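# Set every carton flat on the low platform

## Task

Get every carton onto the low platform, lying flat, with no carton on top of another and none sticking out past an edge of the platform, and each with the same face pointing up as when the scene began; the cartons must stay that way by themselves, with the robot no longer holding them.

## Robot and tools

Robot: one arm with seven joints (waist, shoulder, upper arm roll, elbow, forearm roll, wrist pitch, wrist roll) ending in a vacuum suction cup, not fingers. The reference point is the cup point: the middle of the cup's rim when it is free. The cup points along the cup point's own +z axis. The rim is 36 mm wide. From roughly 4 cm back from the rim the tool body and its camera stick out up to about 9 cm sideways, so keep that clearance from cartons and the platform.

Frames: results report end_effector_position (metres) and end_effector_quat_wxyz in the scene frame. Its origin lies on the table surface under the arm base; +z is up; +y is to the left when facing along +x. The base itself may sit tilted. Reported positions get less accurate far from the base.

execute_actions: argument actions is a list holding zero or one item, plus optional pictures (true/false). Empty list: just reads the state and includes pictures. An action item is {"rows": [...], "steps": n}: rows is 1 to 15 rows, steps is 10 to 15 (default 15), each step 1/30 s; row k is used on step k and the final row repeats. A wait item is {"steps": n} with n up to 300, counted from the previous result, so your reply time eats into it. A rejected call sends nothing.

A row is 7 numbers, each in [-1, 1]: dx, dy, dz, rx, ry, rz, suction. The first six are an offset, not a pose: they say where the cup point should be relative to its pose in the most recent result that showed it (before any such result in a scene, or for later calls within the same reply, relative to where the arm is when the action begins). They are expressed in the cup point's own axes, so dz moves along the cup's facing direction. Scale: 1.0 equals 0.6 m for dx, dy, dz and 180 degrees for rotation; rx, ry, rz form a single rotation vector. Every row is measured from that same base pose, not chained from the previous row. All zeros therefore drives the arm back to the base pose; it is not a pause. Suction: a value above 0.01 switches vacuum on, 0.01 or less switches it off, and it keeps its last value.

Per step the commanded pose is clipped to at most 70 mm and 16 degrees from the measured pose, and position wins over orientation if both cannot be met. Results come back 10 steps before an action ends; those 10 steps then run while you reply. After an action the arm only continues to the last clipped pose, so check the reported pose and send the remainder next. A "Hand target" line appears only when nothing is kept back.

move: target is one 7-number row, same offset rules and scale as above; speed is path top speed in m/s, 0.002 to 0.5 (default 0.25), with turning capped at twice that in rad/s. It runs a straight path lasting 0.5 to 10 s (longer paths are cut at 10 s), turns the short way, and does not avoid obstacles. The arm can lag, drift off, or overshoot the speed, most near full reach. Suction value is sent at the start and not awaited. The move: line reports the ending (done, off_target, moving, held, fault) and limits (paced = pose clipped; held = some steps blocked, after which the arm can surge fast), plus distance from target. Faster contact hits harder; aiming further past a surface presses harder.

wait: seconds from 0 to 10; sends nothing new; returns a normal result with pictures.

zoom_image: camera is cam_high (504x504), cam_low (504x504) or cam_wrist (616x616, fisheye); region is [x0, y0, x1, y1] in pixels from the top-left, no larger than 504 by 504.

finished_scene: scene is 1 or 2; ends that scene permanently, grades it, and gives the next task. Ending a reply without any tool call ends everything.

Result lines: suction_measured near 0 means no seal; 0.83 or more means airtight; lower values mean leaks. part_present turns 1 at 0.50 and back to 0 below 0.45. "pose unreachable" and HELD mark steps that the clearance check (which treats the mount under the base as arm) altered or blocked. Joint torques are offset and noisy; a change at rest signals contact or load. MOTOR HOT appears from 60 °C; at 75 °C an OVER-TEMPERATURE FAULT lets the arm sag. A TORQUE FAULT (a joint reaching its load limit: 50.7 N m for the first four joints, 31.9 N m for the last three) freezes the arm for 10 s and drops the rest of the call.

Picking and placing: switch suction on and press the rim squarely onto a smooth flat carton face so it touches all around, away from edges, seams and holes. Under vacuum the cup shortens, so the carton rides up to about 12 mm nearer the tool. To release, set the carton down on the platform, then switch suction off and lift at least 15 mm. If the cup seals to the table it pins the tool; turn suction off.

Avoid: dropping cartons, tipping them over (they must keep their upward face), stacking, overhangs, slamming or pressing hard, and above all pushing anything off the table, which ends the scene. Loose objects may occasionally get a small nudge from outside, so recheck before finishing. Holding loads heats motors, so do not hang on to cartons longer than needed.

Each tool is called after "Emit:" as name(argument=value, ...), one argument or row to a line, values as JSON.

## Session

Emit:
execute_actions(
  actions=[],
)

Scene clock: 0.00 s of 8600.00 s.
end_effector_position=(+0.4494, -0.0058, +0.1939) suction_measured=0.01 part_present=0 end_effector_quat_wxyz=(-0.001, +0.008, +1.000, +0.000)
Joint positions: [-0.057  0.433 -0.001  1.656 -0.002  1.055  3.086]
Joint velocities: [-0.001 -0.001 -0.     0.001  0.001  0.     0.001]
Joint torques (N m, as the joint torque sensors report them, + toward a larger angle): no reading
Hand target: +0.449, -0.006, +0.194; -0.001, +0.008, +1.000, +0.000

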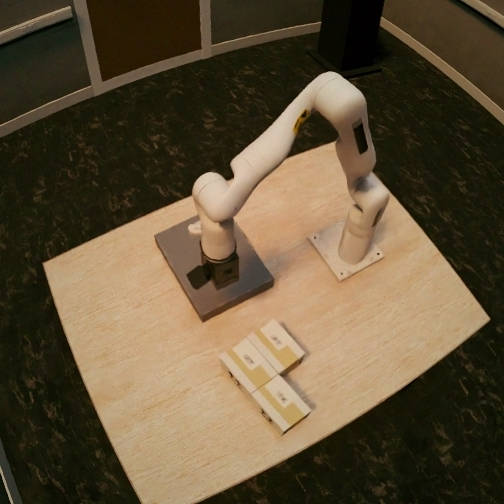

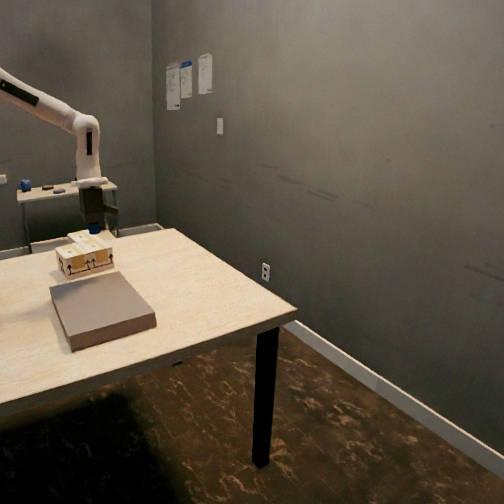

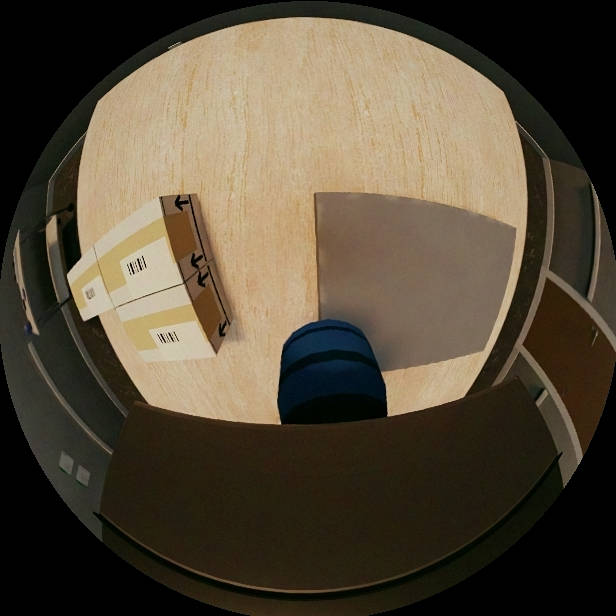

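Emit:
zoom_image(
  camera="cam_high",
  region=[140, 190, 340, 450],
)

Emit:
zoom_image(
  camera="cam_low",
  region=[30, 210, 180, 360],
)

Region (140, 190, 340, 450) of cam_high's 504x504 image, scaled by 1.938, with more detail than that image has; it fills the left 388 columns of this view, and the rest is white.

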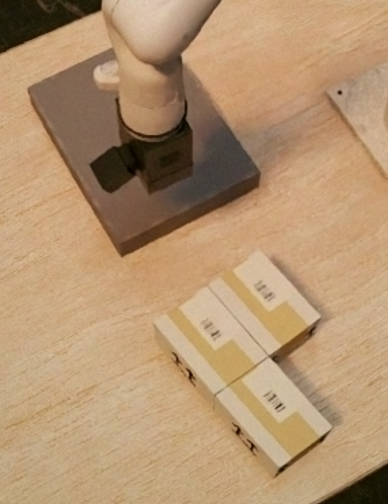

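Region (30, 210, 180, 360) of cam_low's 504x504 image, scaled by 3.360, with more detail than that image has.

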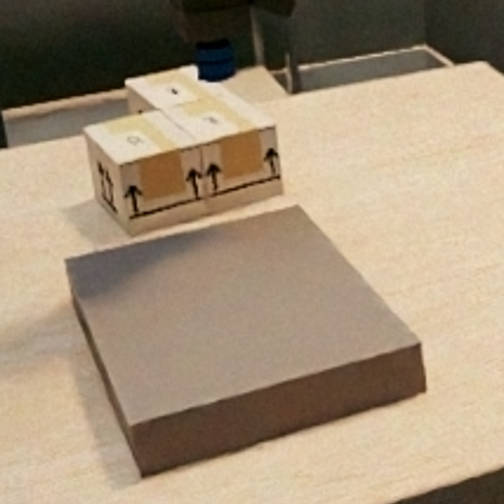

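Emit:
zoom_image(
  camera="cam_wrist",
  region=[40, 170, 260, 380],
)

Region (40, 170, 260, 380) of cam_wrist's 616x616 image, scaled by 2.291, with more detail than that image has; it fills the top 481 rows of this view, and the rest is white.

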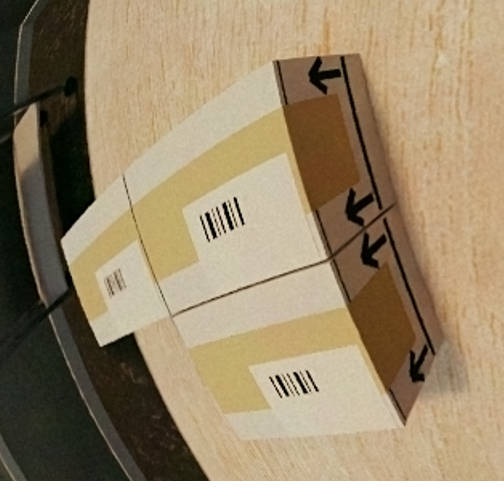

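Emit:
move(
  target=[-0.0557, 0.3822, 0.0982, 0, 0, 0, 0],
  speed=0.3,
)

Scene clock: 13.13 s of 8600.00 s.
end_effector_position=(+0.4862, +0.2223, +0.1351) suction_measured=0.01 part_present=0 end_effector_quat_wxyz=(-0.001, +0.008, +1.000, +0.000)
Joint positions: [-0.466  0.679 -0.044  1.425  0.03   1.04   2.627]
Joint velocities: [-0.005  0.009 -0.004 -0.003  0.003 -0.    -0.002]
Joint torques (N m, as the joint torque sensors report them, + toward a larger angle): [  0.22 -20.04   0.66  -7.39   0.4    0.05   0.18]
Hand target: +0.486, +0.223, +0.135; -0.002, +0.008, +1.000, -0.000
Off the commanded pose: 0.001 m, 0 deg.
Kept back: nothing.
After step 90, 8.90 s passed at rest.
move: done

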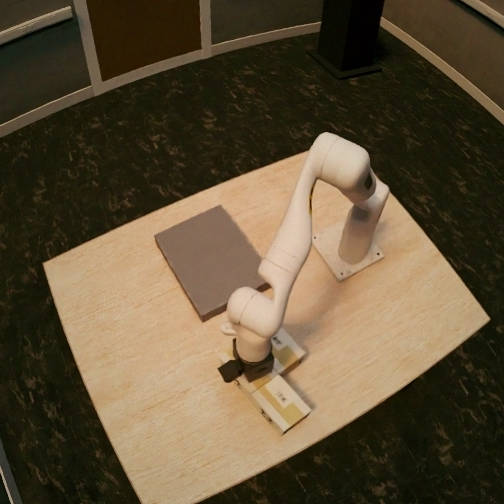

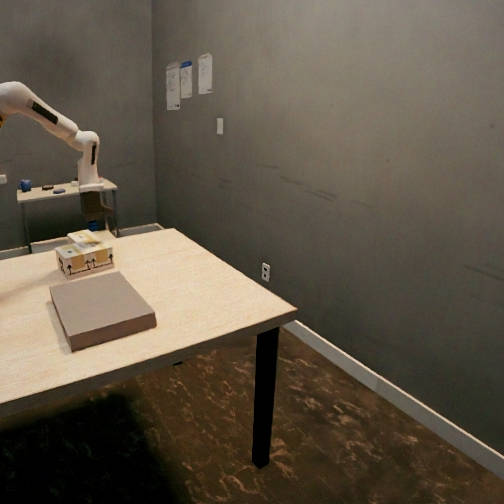

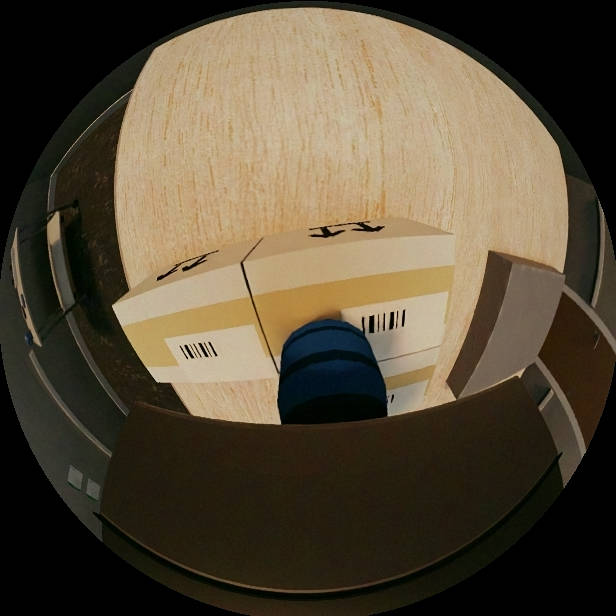

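Emit:
zoom_image(
  camera="cam_wrist",
  region=[100, 200, 480, 430],
)

Region (100, 200, 480, 430) of cam_wrist's 616x616 image, scaled by 1.326, with more detail than that image has; it fills the top 305 rows of this view, and the rest is white.

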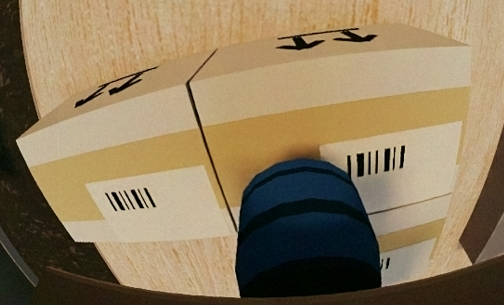

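Emit:
move(
  target=[0, -0.0408, 0.0918, 0, 0, 0, 1],
  speed=0.07,
)

Scene clock: 18.57 s of 8600.00 s.
end_effector_position=(+0.4858, +0.1978, +0.0799) suction_measured=0.95 part_present=1 end_effector_quat_wxyz=(-0.001, +0.009, +1.000, -0.000)
Joint positions: [-0.424  0.735 -0.045  1.524  0.036  0.886  2.663]
Joint velocities: [ 0.002 -0.001 -0.001 -0.001 -0.002 -0.     0.001]
Joint torques (N m, as the joint torque sensors report them, + toward a larger angle): [  0.59 -22.     0.22  -7.33   0.04   0.24  -0.04]
Hand target: +0.486, +0.198, +0.080; -0.001, +0.009, +1.000, +0.000
Off the commanded pose: 0.000 m, 0 deg.
Kept back: nothing.
After step 90, 1.30 s passed at rest.
move: done

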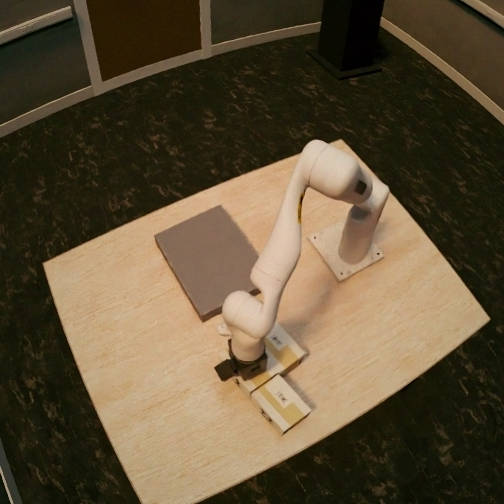

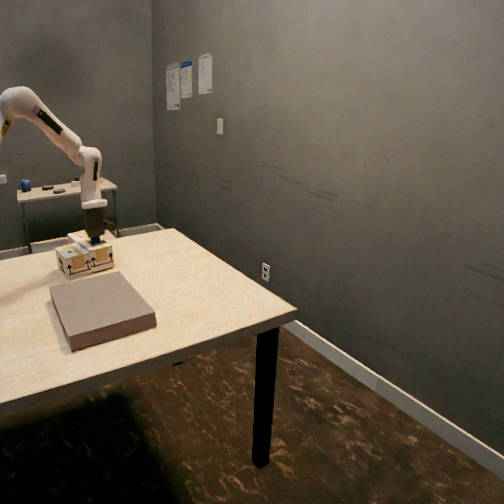

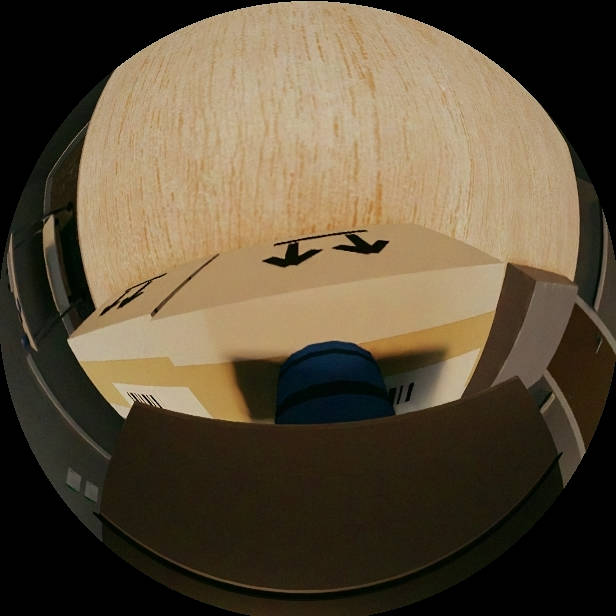

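Emit:
move(
  target=[0, 0, -0.1533, 0, 0, 0, 1],
  speed=0.15,
)

Emit:
move(
  target=[0.0023, -0.7287, 0.0667, 0, 0, 0.0422, 1],
  speed=0.25,
)

Scene clock: 22.63 s of 8600.00 s.
end_effector_position=(+0.4857, +0.1979, +0.1718) suction_measured=0.99 part_present=1 end_effector_quat_wxyz=(-0.002, +0.008, +1.000, +0.000)
Joint positions: [-0.424  0.616 -0.045  1.413  0.026  1.115  2.671]
Joint velocities: [ 0.    -0.002  0.    -0.002  0.     0.001  0.001]
Joint torques (N m, as the joint torque sensors report them, + toward a larger angle): [  0.05 -21.     0.31  -8.63   0.23   0.24   0.04]
Hand target: +0.486, +0.198, +0.172; -0.001, +0.008, +1.000, +0.000
Off the commanded pose: 0.000 m, 0 deg.
Kept back: nothing.
After step 90, 0.13 s passed at rest.
move: done

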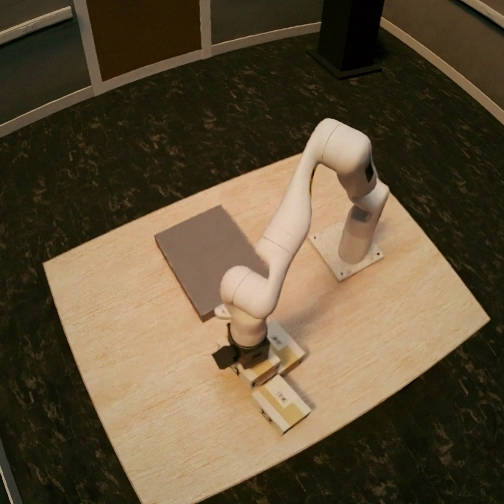

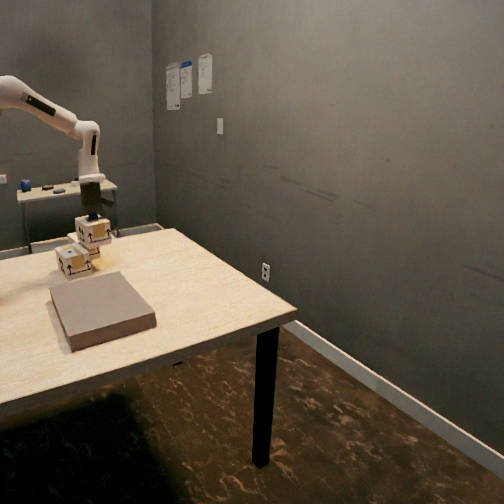

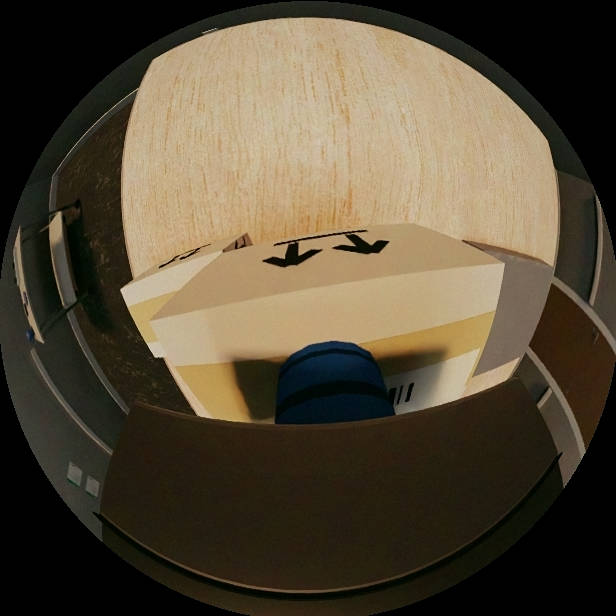

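Scene clock: 24.77 s of 8600.00 s.
end_effector_position=(+0.4785, -0.2383, +0.1325) suction_measured=0.99 part_present=1 end_effector_quat_wxyz=(-0.000, +0.074, +0.997, +0.001)
Joint positions: [ 0.377  0.683  0.039  1.431 -0.032  1.03   3.435]
Joint velocities: [ 0.008  0.008  0.005 -0.001 -0.002  0.001  0.003]
Joint torques (N m, as the joint torque sensors report them, + toward a larger angle): [ -0.02 -22.51   0.69  -7.77   0.29   0.25   0.03]
Hand target: +0.478, -0.239, +0.132; -0.001, +0.075, +0.997, +0.001
Off the commanded pose: 0.002 m, 0 deg.
Kept back: nothing.
move: done

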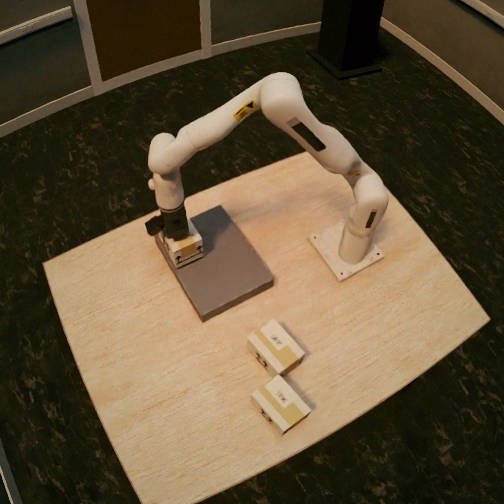

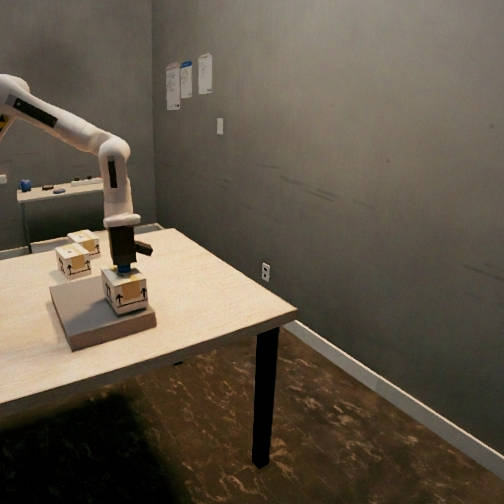

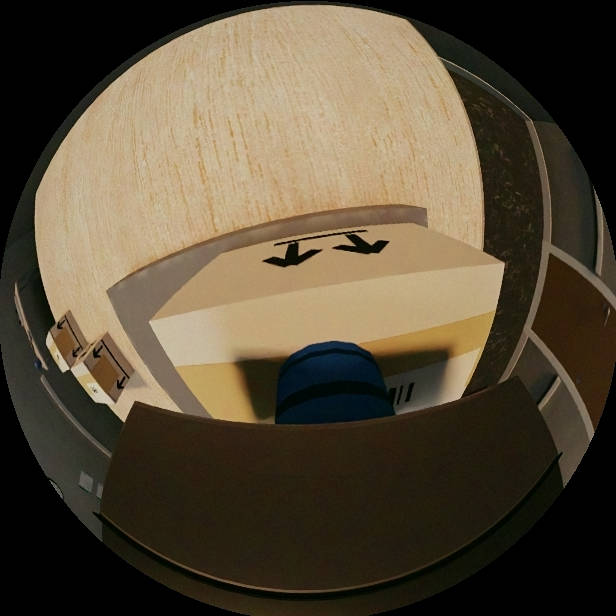

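Emit:
zoom_image(
  camera="cam_low",
  region=[40, 240, 170, 360],
)

Emit:
zoom_image(
  camera="cam_high",
  region=[130, 180, 290, 330],
)

Region (40, 240, 170, 360) of cam_low's 504x504 image, scaled by 3.877, with more detail than that image has; it fills the top 465 rows of this view, and the rest is white.

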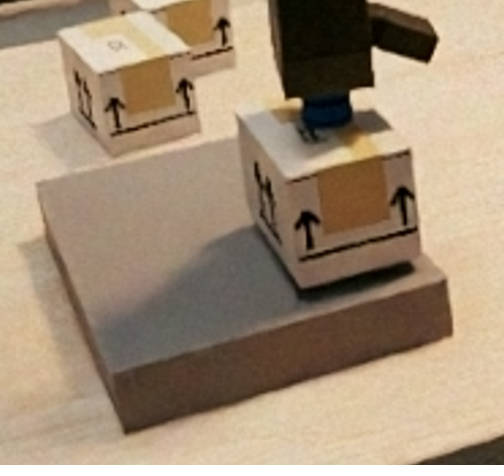

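Region (130, 180, 290, 330) of cam_high's 504x504 image, scaled by 3.150, with more detail than that image has; it fills the top 472 rows of this view, and the rest is white.

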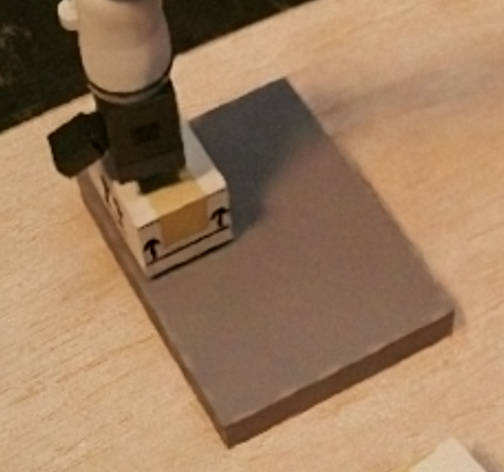

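Emit:
zoom_image(
  camera="cam_wrist",
  region=[90, 190, 530, 350],
)

Region (90, 190, 530, 350) of cam_wrist's 616x616 image, scaled by 1.145, with more detail than that image has; it fills the top 183 rows of this view, and the rest is white.

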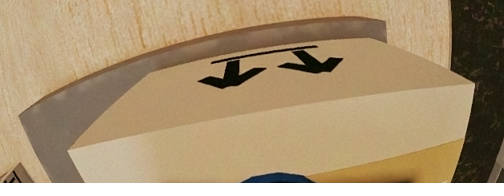

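Emit:
move(
  target=[0, 0, 0.0142, 0, 0, 0, 1],
  speed=0.04,
)

Scene clock: 32.03 s of 8600.00 s.
end_effector_position=(+0.4785, -0.2383, +0.1240) suction_measured=0.99 part_present=1 end_effector_quat_wxyz=(-0.000, +0.074, +0.997, +0.001)
Joint positions: [ 0.378  0.693  0.038  1.442 -0.032  1.009  3.435]
Joint velocities: [-0.     0.001 -0.     0.001 -0.     0.001  0.   ]
Joint torques (N m, as the joint torque sensors report them, + toward a larger angle): [  0.25 -22.16   0.65  -8.04   0.29   0.16  -0.05]
Hand target: +0.479, -0.238, +0.124; -0.000, +0.074, +0.997, +0.001
Off the commanded pose: 0.000 m, 0 deg.
Kept back: nothing.
After step 90, 3.57 s passed at rest.
move: done

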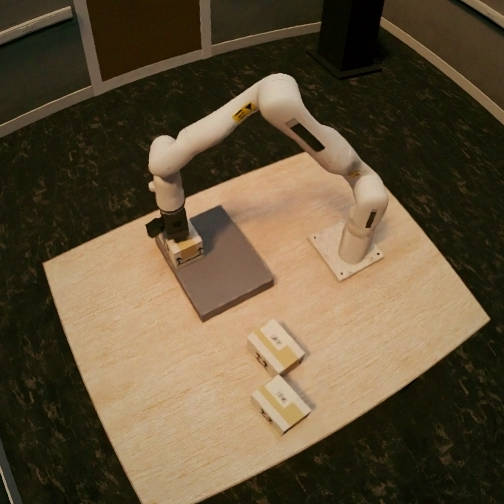

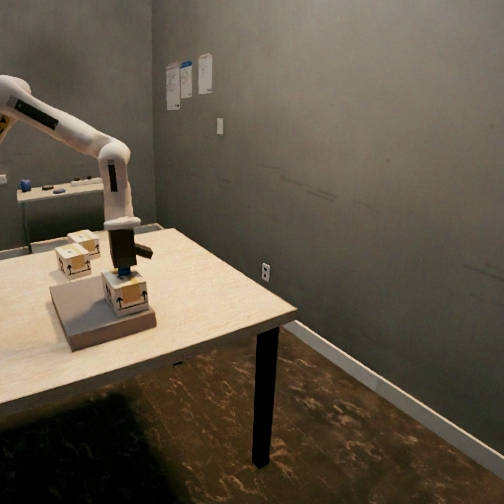

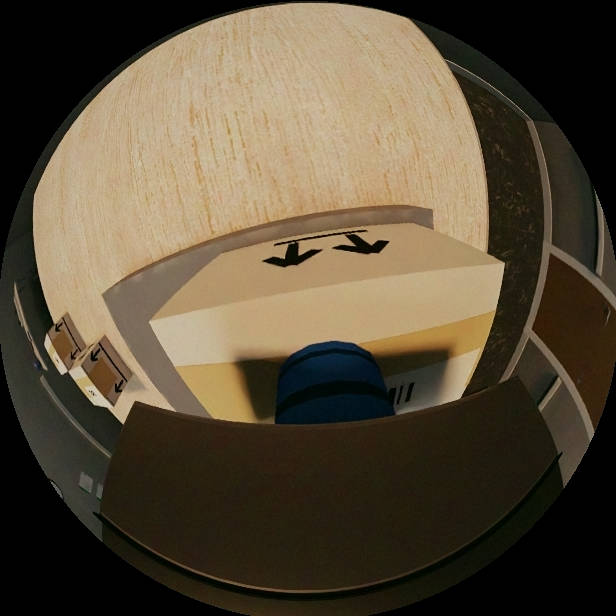

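No contact yet at z=0.124. Continue down slowly.

Emit:
move(
  target=[0, 0, 0.0133, 0, 0, 0, 1],
  speed=0.03,
)

Scene clock: 32.97 s of 8600.00 s.
end_effector_position=(+0.4804, -0.2392, +0.1211) suction_measured=0.99 part_present=1 end_effector_quat_wxyz=(+0.004, +0.074, +0.997, -0.000)
Joint positions: [ 0.378  0.695  0.038  1.448 -0.032  0.991  3.435]
Joint velocities: [-0.    -0.001 -0.    -0.002 -0.     0.001 -0.   ]
Joint torques (N m, as the joint torque sensors report them, + toward a larger angle): [  0.26 -15.99   0.36  -6.23   0.16  -0.7    0.04]
Hand target: +0.479, -0.238, +0.116; -0.000, +0.074, +0.997, +0.001
Off the commanded pose: 0.005 m, 0 deg.
Kept back: nothing.
move: off_target

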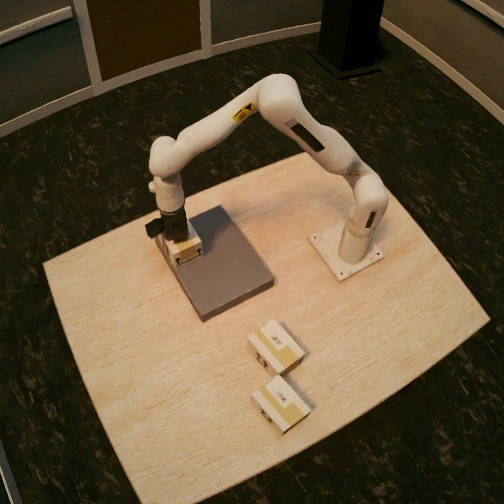

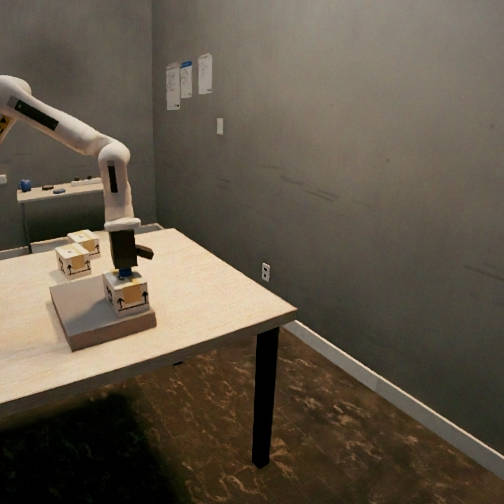

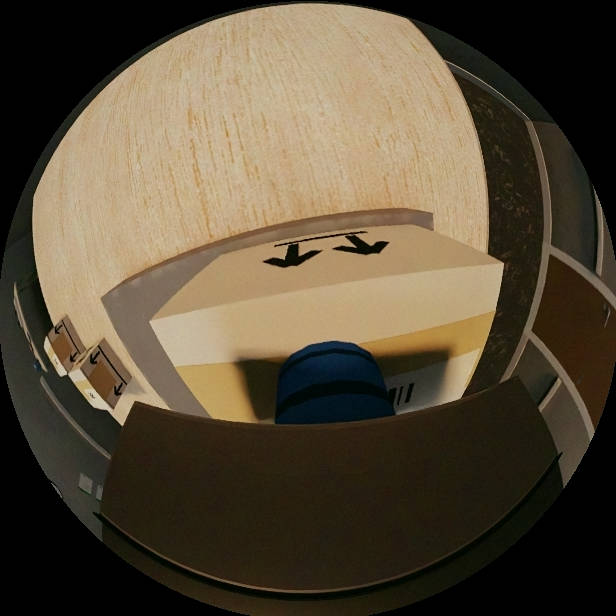

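Emit:
execute_actions(
  actions=[
    {"rows": [[0, 0, -0.003, 0, 0, 0, 0]], "steps": 12},
  ],
)

Emit:
move(
  target=[0, 0, -0.055, 0, 0, 0, 0],
  speed=0.1,
)

Emit:
move(
  target=[0.2472, 0.6744, 0.0667, 0, 0.0025, -0.0421, 0],
  speed=0.3,
)

Scene clock: 34.73 s of 8600.00 s.
end_effector_position=(+0.4808, -0.2393, +0.1236) suction_measured=0.24 part_present=0 end_effector_quat_wxyz=(+0.005, +0.074, +0.997, -0.001)
Joint positions: [ 0.378  0.691  0.038  1.448 -0.032  0.994  3.435]
Joint velocities: [-0.004 -0.1    0.002 -0.041 -0.002  0.079 -0.003]
Joint torques (N m, as the joint torque sensors report them, + toward a larger angle): [  0.04 -25.74   0.72  -9.67   0.31  -0.11  -0.2 ]
Steps of this call (steps 1 to 51: nothing new was sent; steps 52 to 53: the first 2 steps of this action). Readings (end_effector_position | what the end effector reports):
52: (+0.4806, -0.2393, +0.1218) | suction_measured=0.81 part_present=1
53: the state above

Scene clock: 35.80 s of 8600.00 s.
end_effector_position=(+0.4816, -0.2394, +0.1598) suction_measured=0.01 part_present=0 end_effector_quat_wxyz=(+0.007, +0.074, +0.997, -0.001)
Joint positions: [ 0.376  0.646  0.041  1.402 -0.032  1.08   3.434]
Joint velocities: [-0.    -0.     0.     0.001 -0.     0.001 -0.   ]
Joint torques (N m, as the joint torque sensors report them, + toward a larger angle): [  0.32 -19.6    0.51  -7.45   0.22   0.14   0.01]
Hand target: +0.482, -0.239, +0.160; +0.007, +0.074, +0.997, -0.001
Off your previous action's commanded pose: 0.004 m, 0 deg at its last step (step 10 of this call).
Off the commanded pose: 0.000 m, 0 deg.
Kept back: nothing.
move: done

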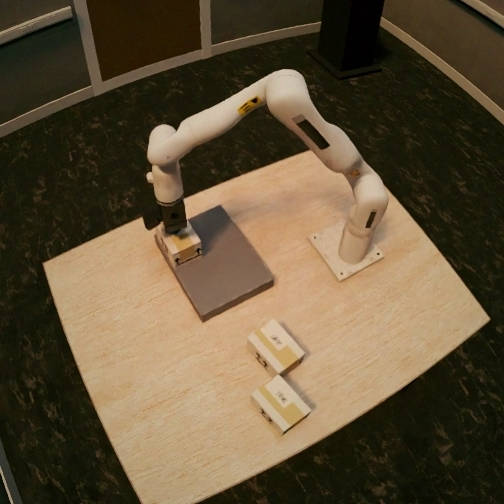

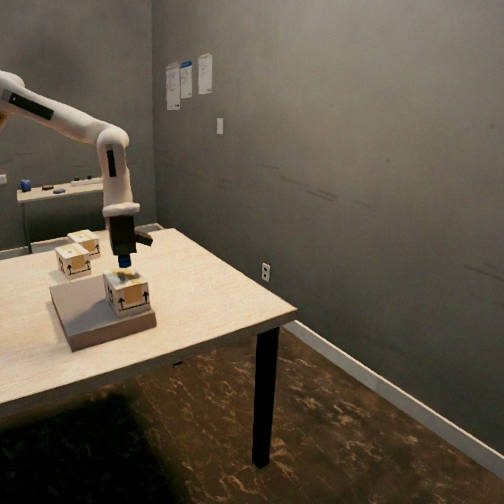

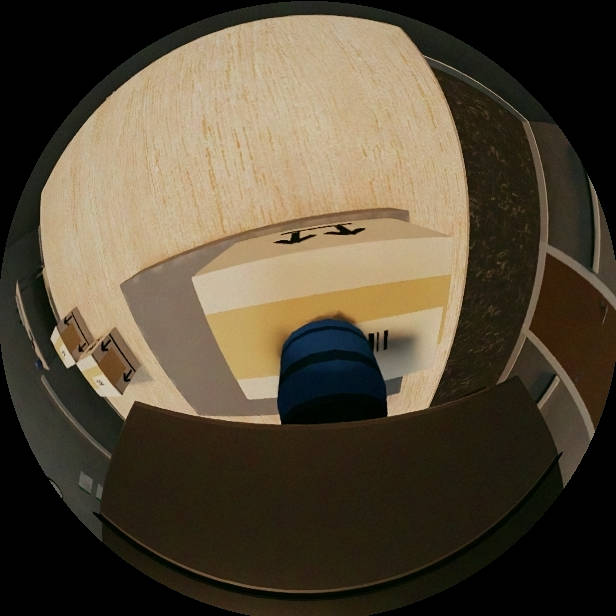

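Scene clock: 37.67 s of 8600.00 s.
end_effector_position=(+0.3946, +0.1811, +0.1158) suction_measured=0.01 part_present=0 end_effector_quat_wxyz=(+0.003, +0.009, +1.000, -0.003)
Joint positions: [-0.464  0.514 -0.066  1.824  0.054  0.803  2.583]
Joint velocities: [-0.011  0.004 -0.011 -0.002  0.005  0.002 -0.006]
Joint torques (N m, as the joint torque sensors report them, + toward a larger angle): [  0.   -16.43  -0.14  -5.8    0.31   0.19   0.23]
Hand target: +0.394, +0.182, +0.116; +0.002, +0.008, +1.000, -0.003
Off the commanded pose: 0.002 m, 0 deg.
Kept back: nothing.
move: done

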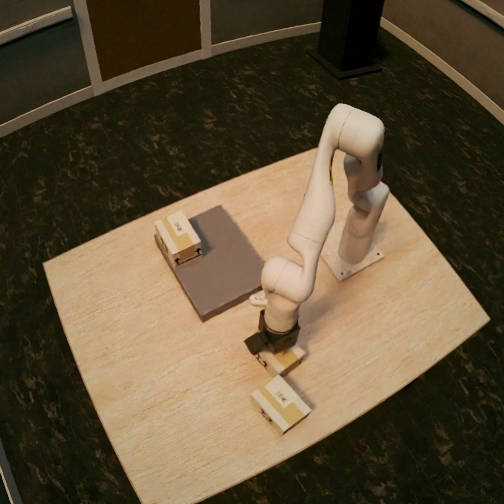

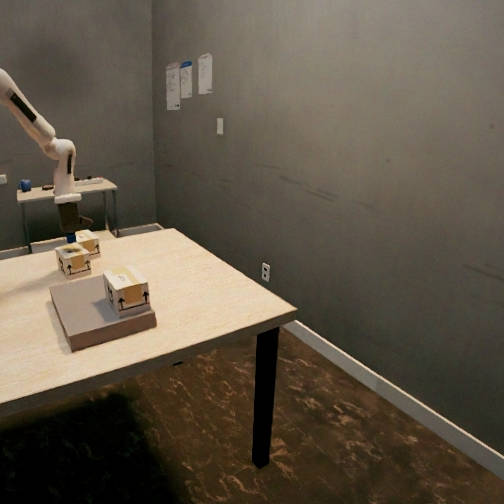

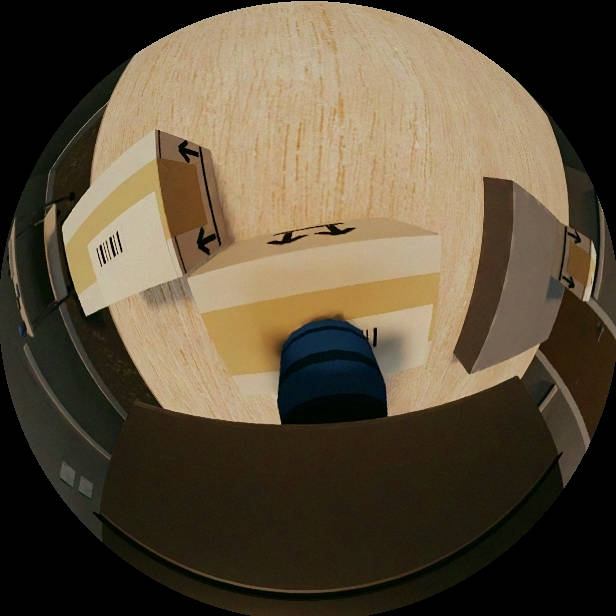

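Emit:
zoom_image(
  camera="cam_wrist",
  region=[140, 200, 480, 430],
)

Region (140, 200, 480, 430) of cam_wrist's 616x616 image, scaled by 1.482, with more detail than that image has; it fills the top 341 rows of this view, and the rest is white.

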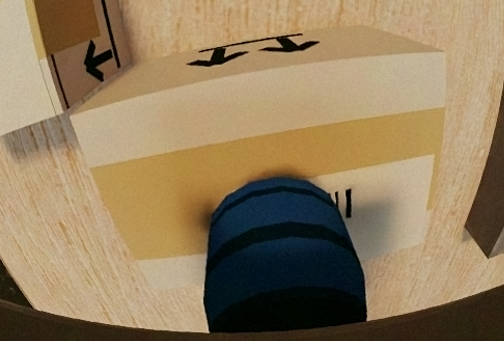

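Emit:
move(
  target=[0, 0, 0.0598, 0, 0, 0, 1],
  speed=0.07,
)

Scene clock: 41.20 s of 8600.00 s.
end_effector_position=(+0.3949, +0.1808, +0.0798) suction_measured=0.95 part_present=1 end_effector_quat_wxyz=(+0.003, +0.009, +1.000, -0.003)
Joint positions: [-0.466  0.578 -0.062  1.861  0.063  0.702  2.575]
Joint velocities: [-0.    -0.002 -0.002 -0.009  0.    -0.007  0.   ]
Joint torques (N m, as the joint torque sensors report them, + toward a larger angle): [  0.3  -18.93  -0.22  -6.14   0.39   0.27   0.12]
Hand target: +0.395, +0.181, +0.080; +0.003, +0.009, +1.000, -0.003
Off the commanded pose: 0.000 m, 0 deg.
Kept back: nothing.
move: done

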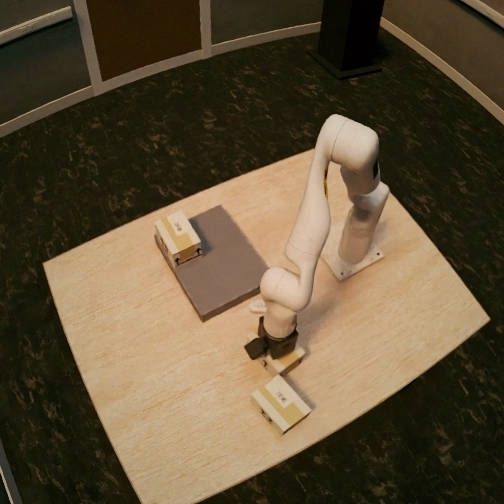

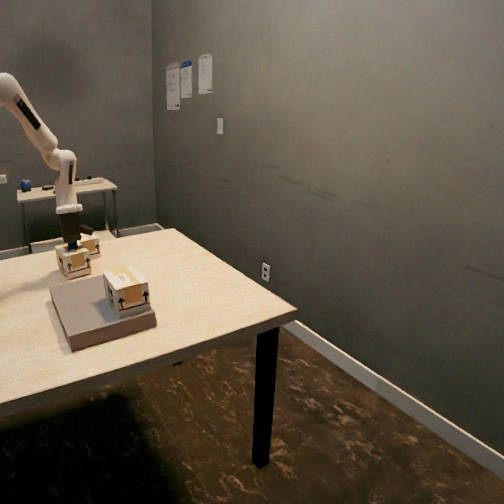

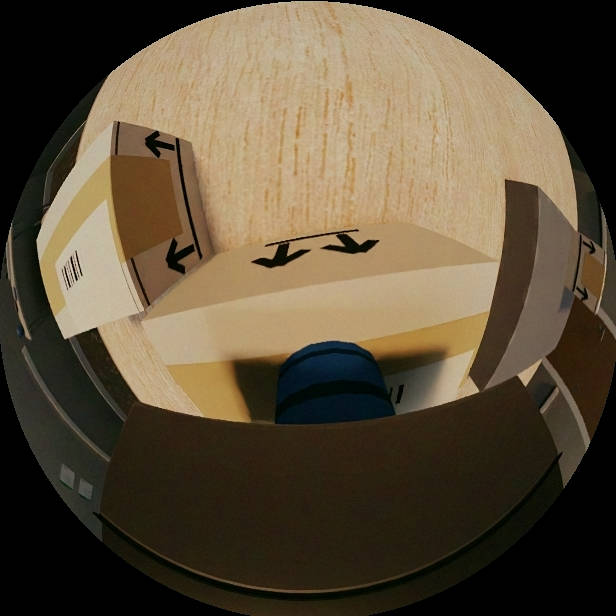

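Emit:
move(
  target=[0, 0, -0.1003, 0, 0, 0, 1],
  speed=0.15,
)

Emit:
move(
  target=[0.0331, -0.7079, 0.0167, 0, 0, 0.0422, 1],
  speed=0.25,
)

Scene clock: 43.47 s of 8600.00 s.
end_effector_position=(+0.3943, +0.1812, +0.1398) suction_measured=0.99 part_present=1 end_effector_quat_wxyz=(+0.002, +0.009, +1.000, -0.003)
Joint positions: [-0.463  0.474 -0.067  1.794  0.049  0.873  2.588]
Joint velocities: [-0.001 -0.006 -0.    -0.001  0.001  0.001 -0.001]
Joint torques (N m, as the joint torque sensors report them, + toward a larger angle): [  0.23 -18.71   0.09  -7.86   0.26   0.14   0.05]
Hand target: +0.394, +0.181, +0.140; +0.002, +0.009, +1.000, -0.003
Off the commanded pose: 0.000 m, 0 deg.
Kept back: nothing.
move: done

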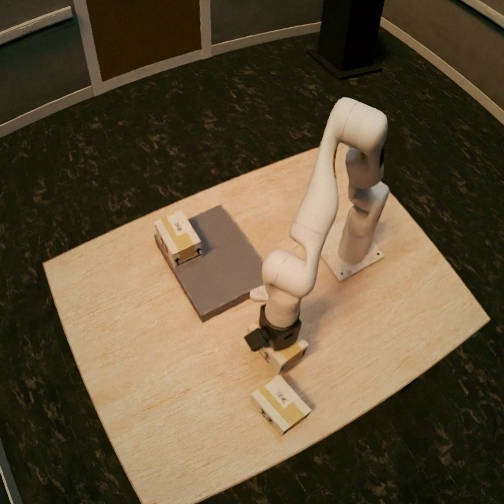

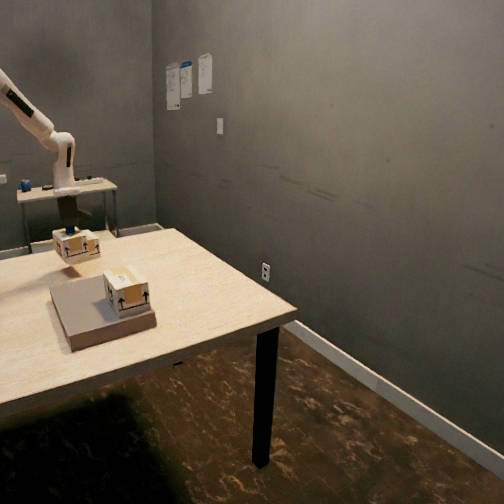

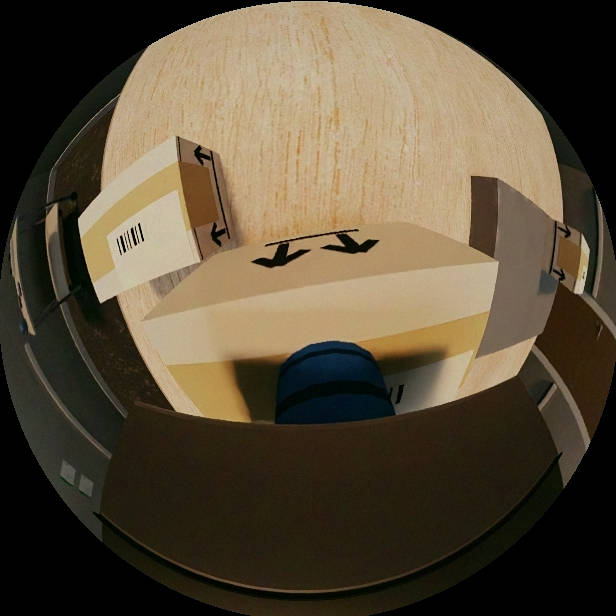

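Scene clock: 45.57 s of 8600.00 s.
end_effector_position=(+0.3687, -0.2422, +0.1326) suction_measured=0.99 part_present=1 end_effector_quat_wxyz=(+0.004, +0.074, +0.997, -0.002)
Joint positions: [ 0.457  0.497  0.073  1.79  -0.048  0.85   3.563]
Joint velocities: [ 0.008  0.008  0.011  0.    -0.003  0.001  0.004]
Joint torques (N m, as the joint torque sensors report them, + toward a larger angle): [  0.52 -18.57   0.33  -7.7    0.39   0.02  -0.05]
Hand target: +0.368, -0.243, +0.132; +0.003, +0.075, +0.997, -0.001
Off the commanded pose: 0.002 m, 0 deg.
Kept back: nothing.
move: done

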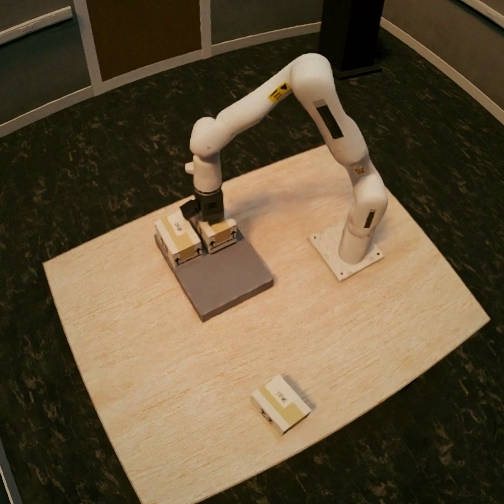

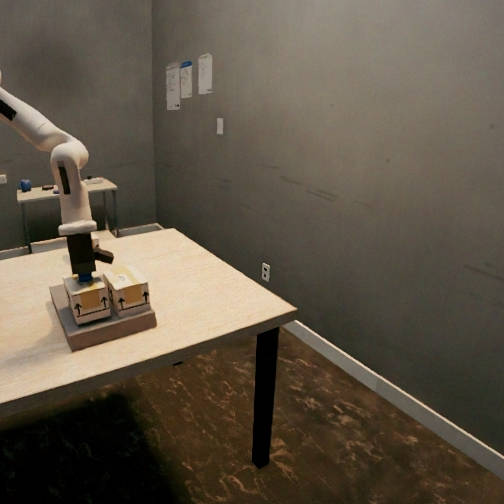

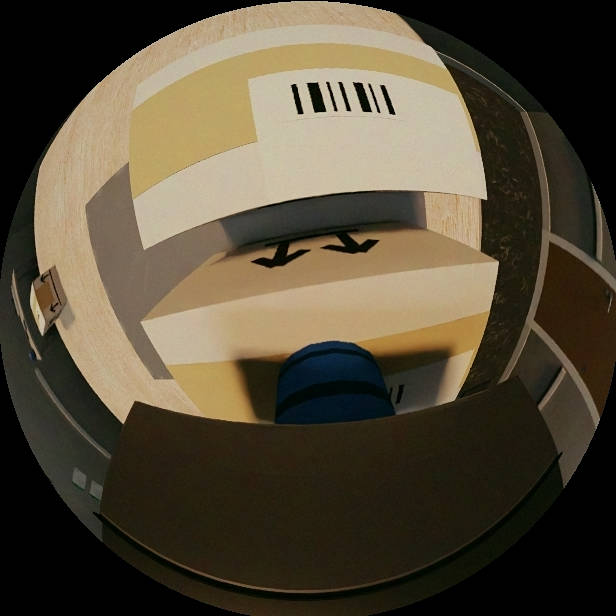

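Emit:
zoom_image(
  camera="cam_wrist",
  region=[110, 170, 530, 350],
)

Region (110, 170, 530, 350) of cam_wrist's 616x616 image, scaled by 1.200, with more detail than that image has; it fills the top 216 rows of this view, and the rest is white.

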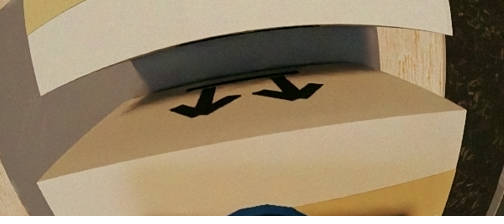

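Emit:
move(
  target=[-0.0326, -0.0027, 0.0118, 0, 0, 0, 1],
  speed=0.06,
)

Scene clock: 51.47 s of 8600.00 s.
end_effector_position=(+0.3879, -0.2467, +0.1259) suction_measured=0.99 part_present=1 end_effector_quat_wxyz=(+0.004, +0.074, +0.997, -0.002)
Joint positions: [ 0.447  0.541  0.072  1.734 -0.051  0.86   3.552]
Joint velocities: [ 0.     0.005 -0.     0.     0.002  0.002 -0.   ]
Joint torques (N m, as the joint torque sensors report them, + toward a larger angle): [  0.02 -19.51   0.53  -7.61   0.3    0.06  -0.13]
Hand target: +0.388, -0.247, +0.126; +0.004, +0.074, +0.997, -0.002
Off the commanded pose: 0.000 m, 0 deg.
Kept back: nothing.
After step 90, 2.20 s passed at rest.
move: done

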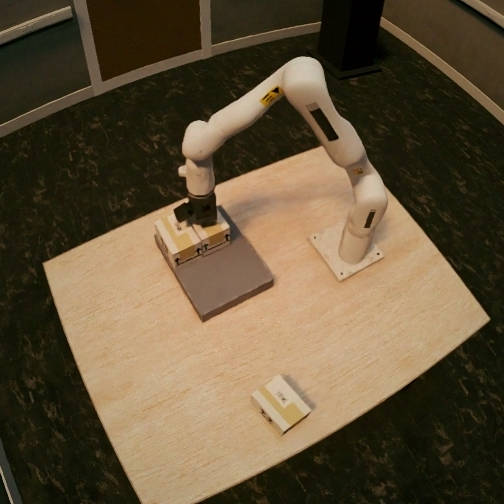

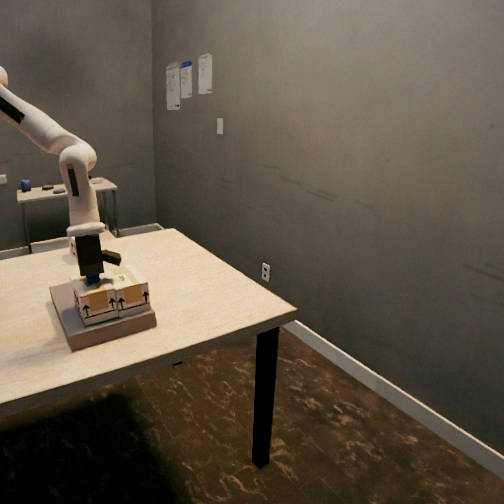

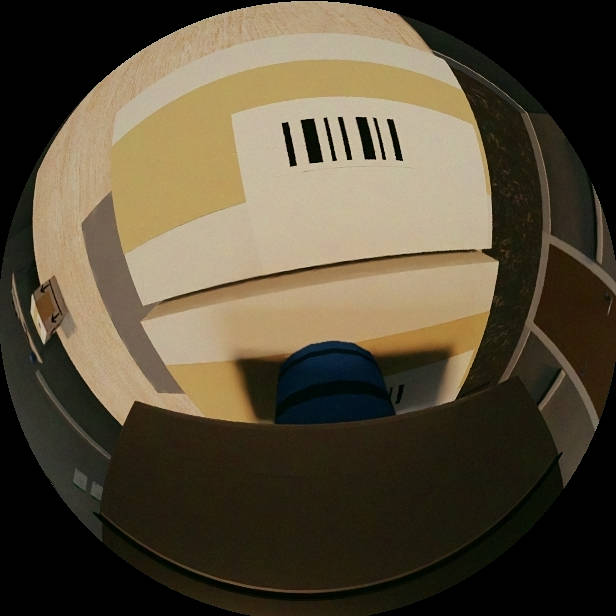

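Emit:
zoom_image(
  camera="cam_wrist",
  region=[110, 200, 530, 350],
)

Region (110, 200, 530, 350) of cam_wrist's 616x616 image, scaled by 1.200, with more detail than that image has; it fills the top 180 rows of this view, and the rest is white.

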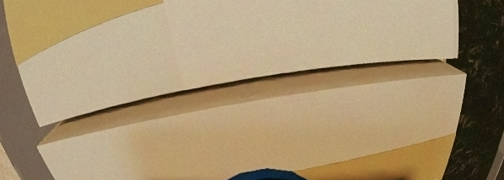

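Emit:
move(
  target=[-0.0049, 0.0009, 0.0148, 0, 0, 0, 1],
  speed=0.03,
)

Scene clock: 52.87 s of 8600.00 s.
end_effector_position=(+0.3921, -0.2477, +0.1210) suction_measured=0.99 part_present=1 end_effector_quat_wxyz=(+0.007, +0.075, +0.997, -0.003)
Joint positions: [ 0.445  0.552  0.071  1.734 -0.052  0.843  3.549]
Joint velocities: [-0.     0.001 -0.     0.001  0.     0.001  0.   ]
Joint torques (N m, as the joint torque sensors report them, + toward a larger angle): [ -0.05 -14.02   0.18  -6.2    0.14  -1.04   0.04]
Hand target: +0.391, -0.247, +0.117; +0.004, +0.074, +0.997, -0.002
Off the commanded pose: 0.004 m, 0 deg.
Kept back: nothing.
move: off_target

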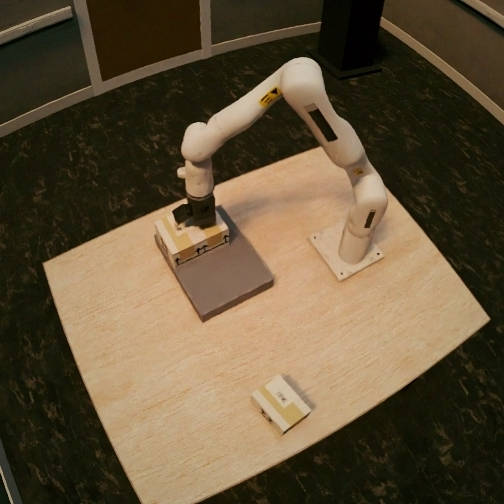

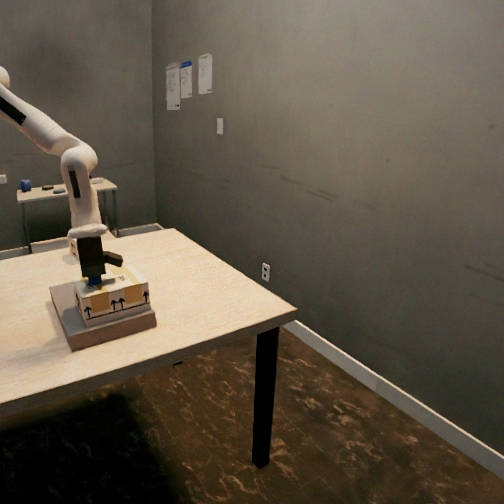

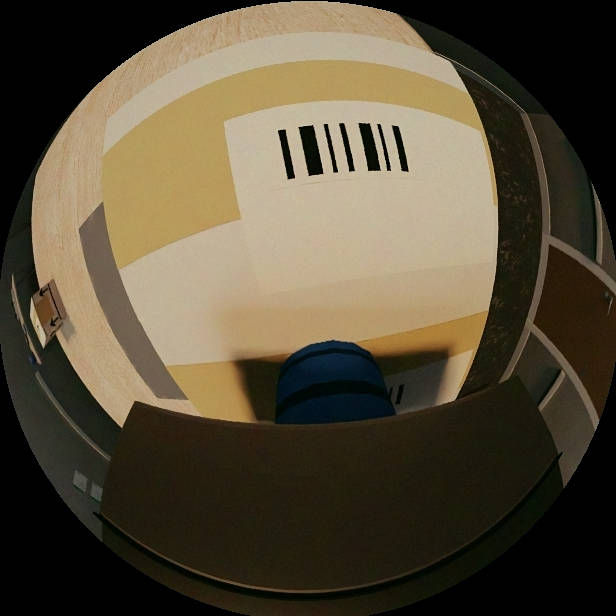

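Emit:
zoom_image(
  camera="cam_wrist",
  region=[110, 220, 530, 350],
)

Region (110, 220, 530, 350) of cam_wrist's 616x616 image, scaled by 1.200, with more detail than that image has; it fills the top 156 rows of this view, and the rest is white.

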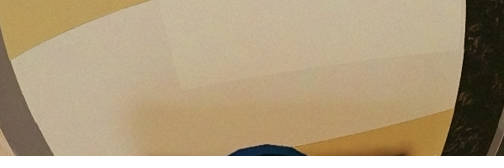

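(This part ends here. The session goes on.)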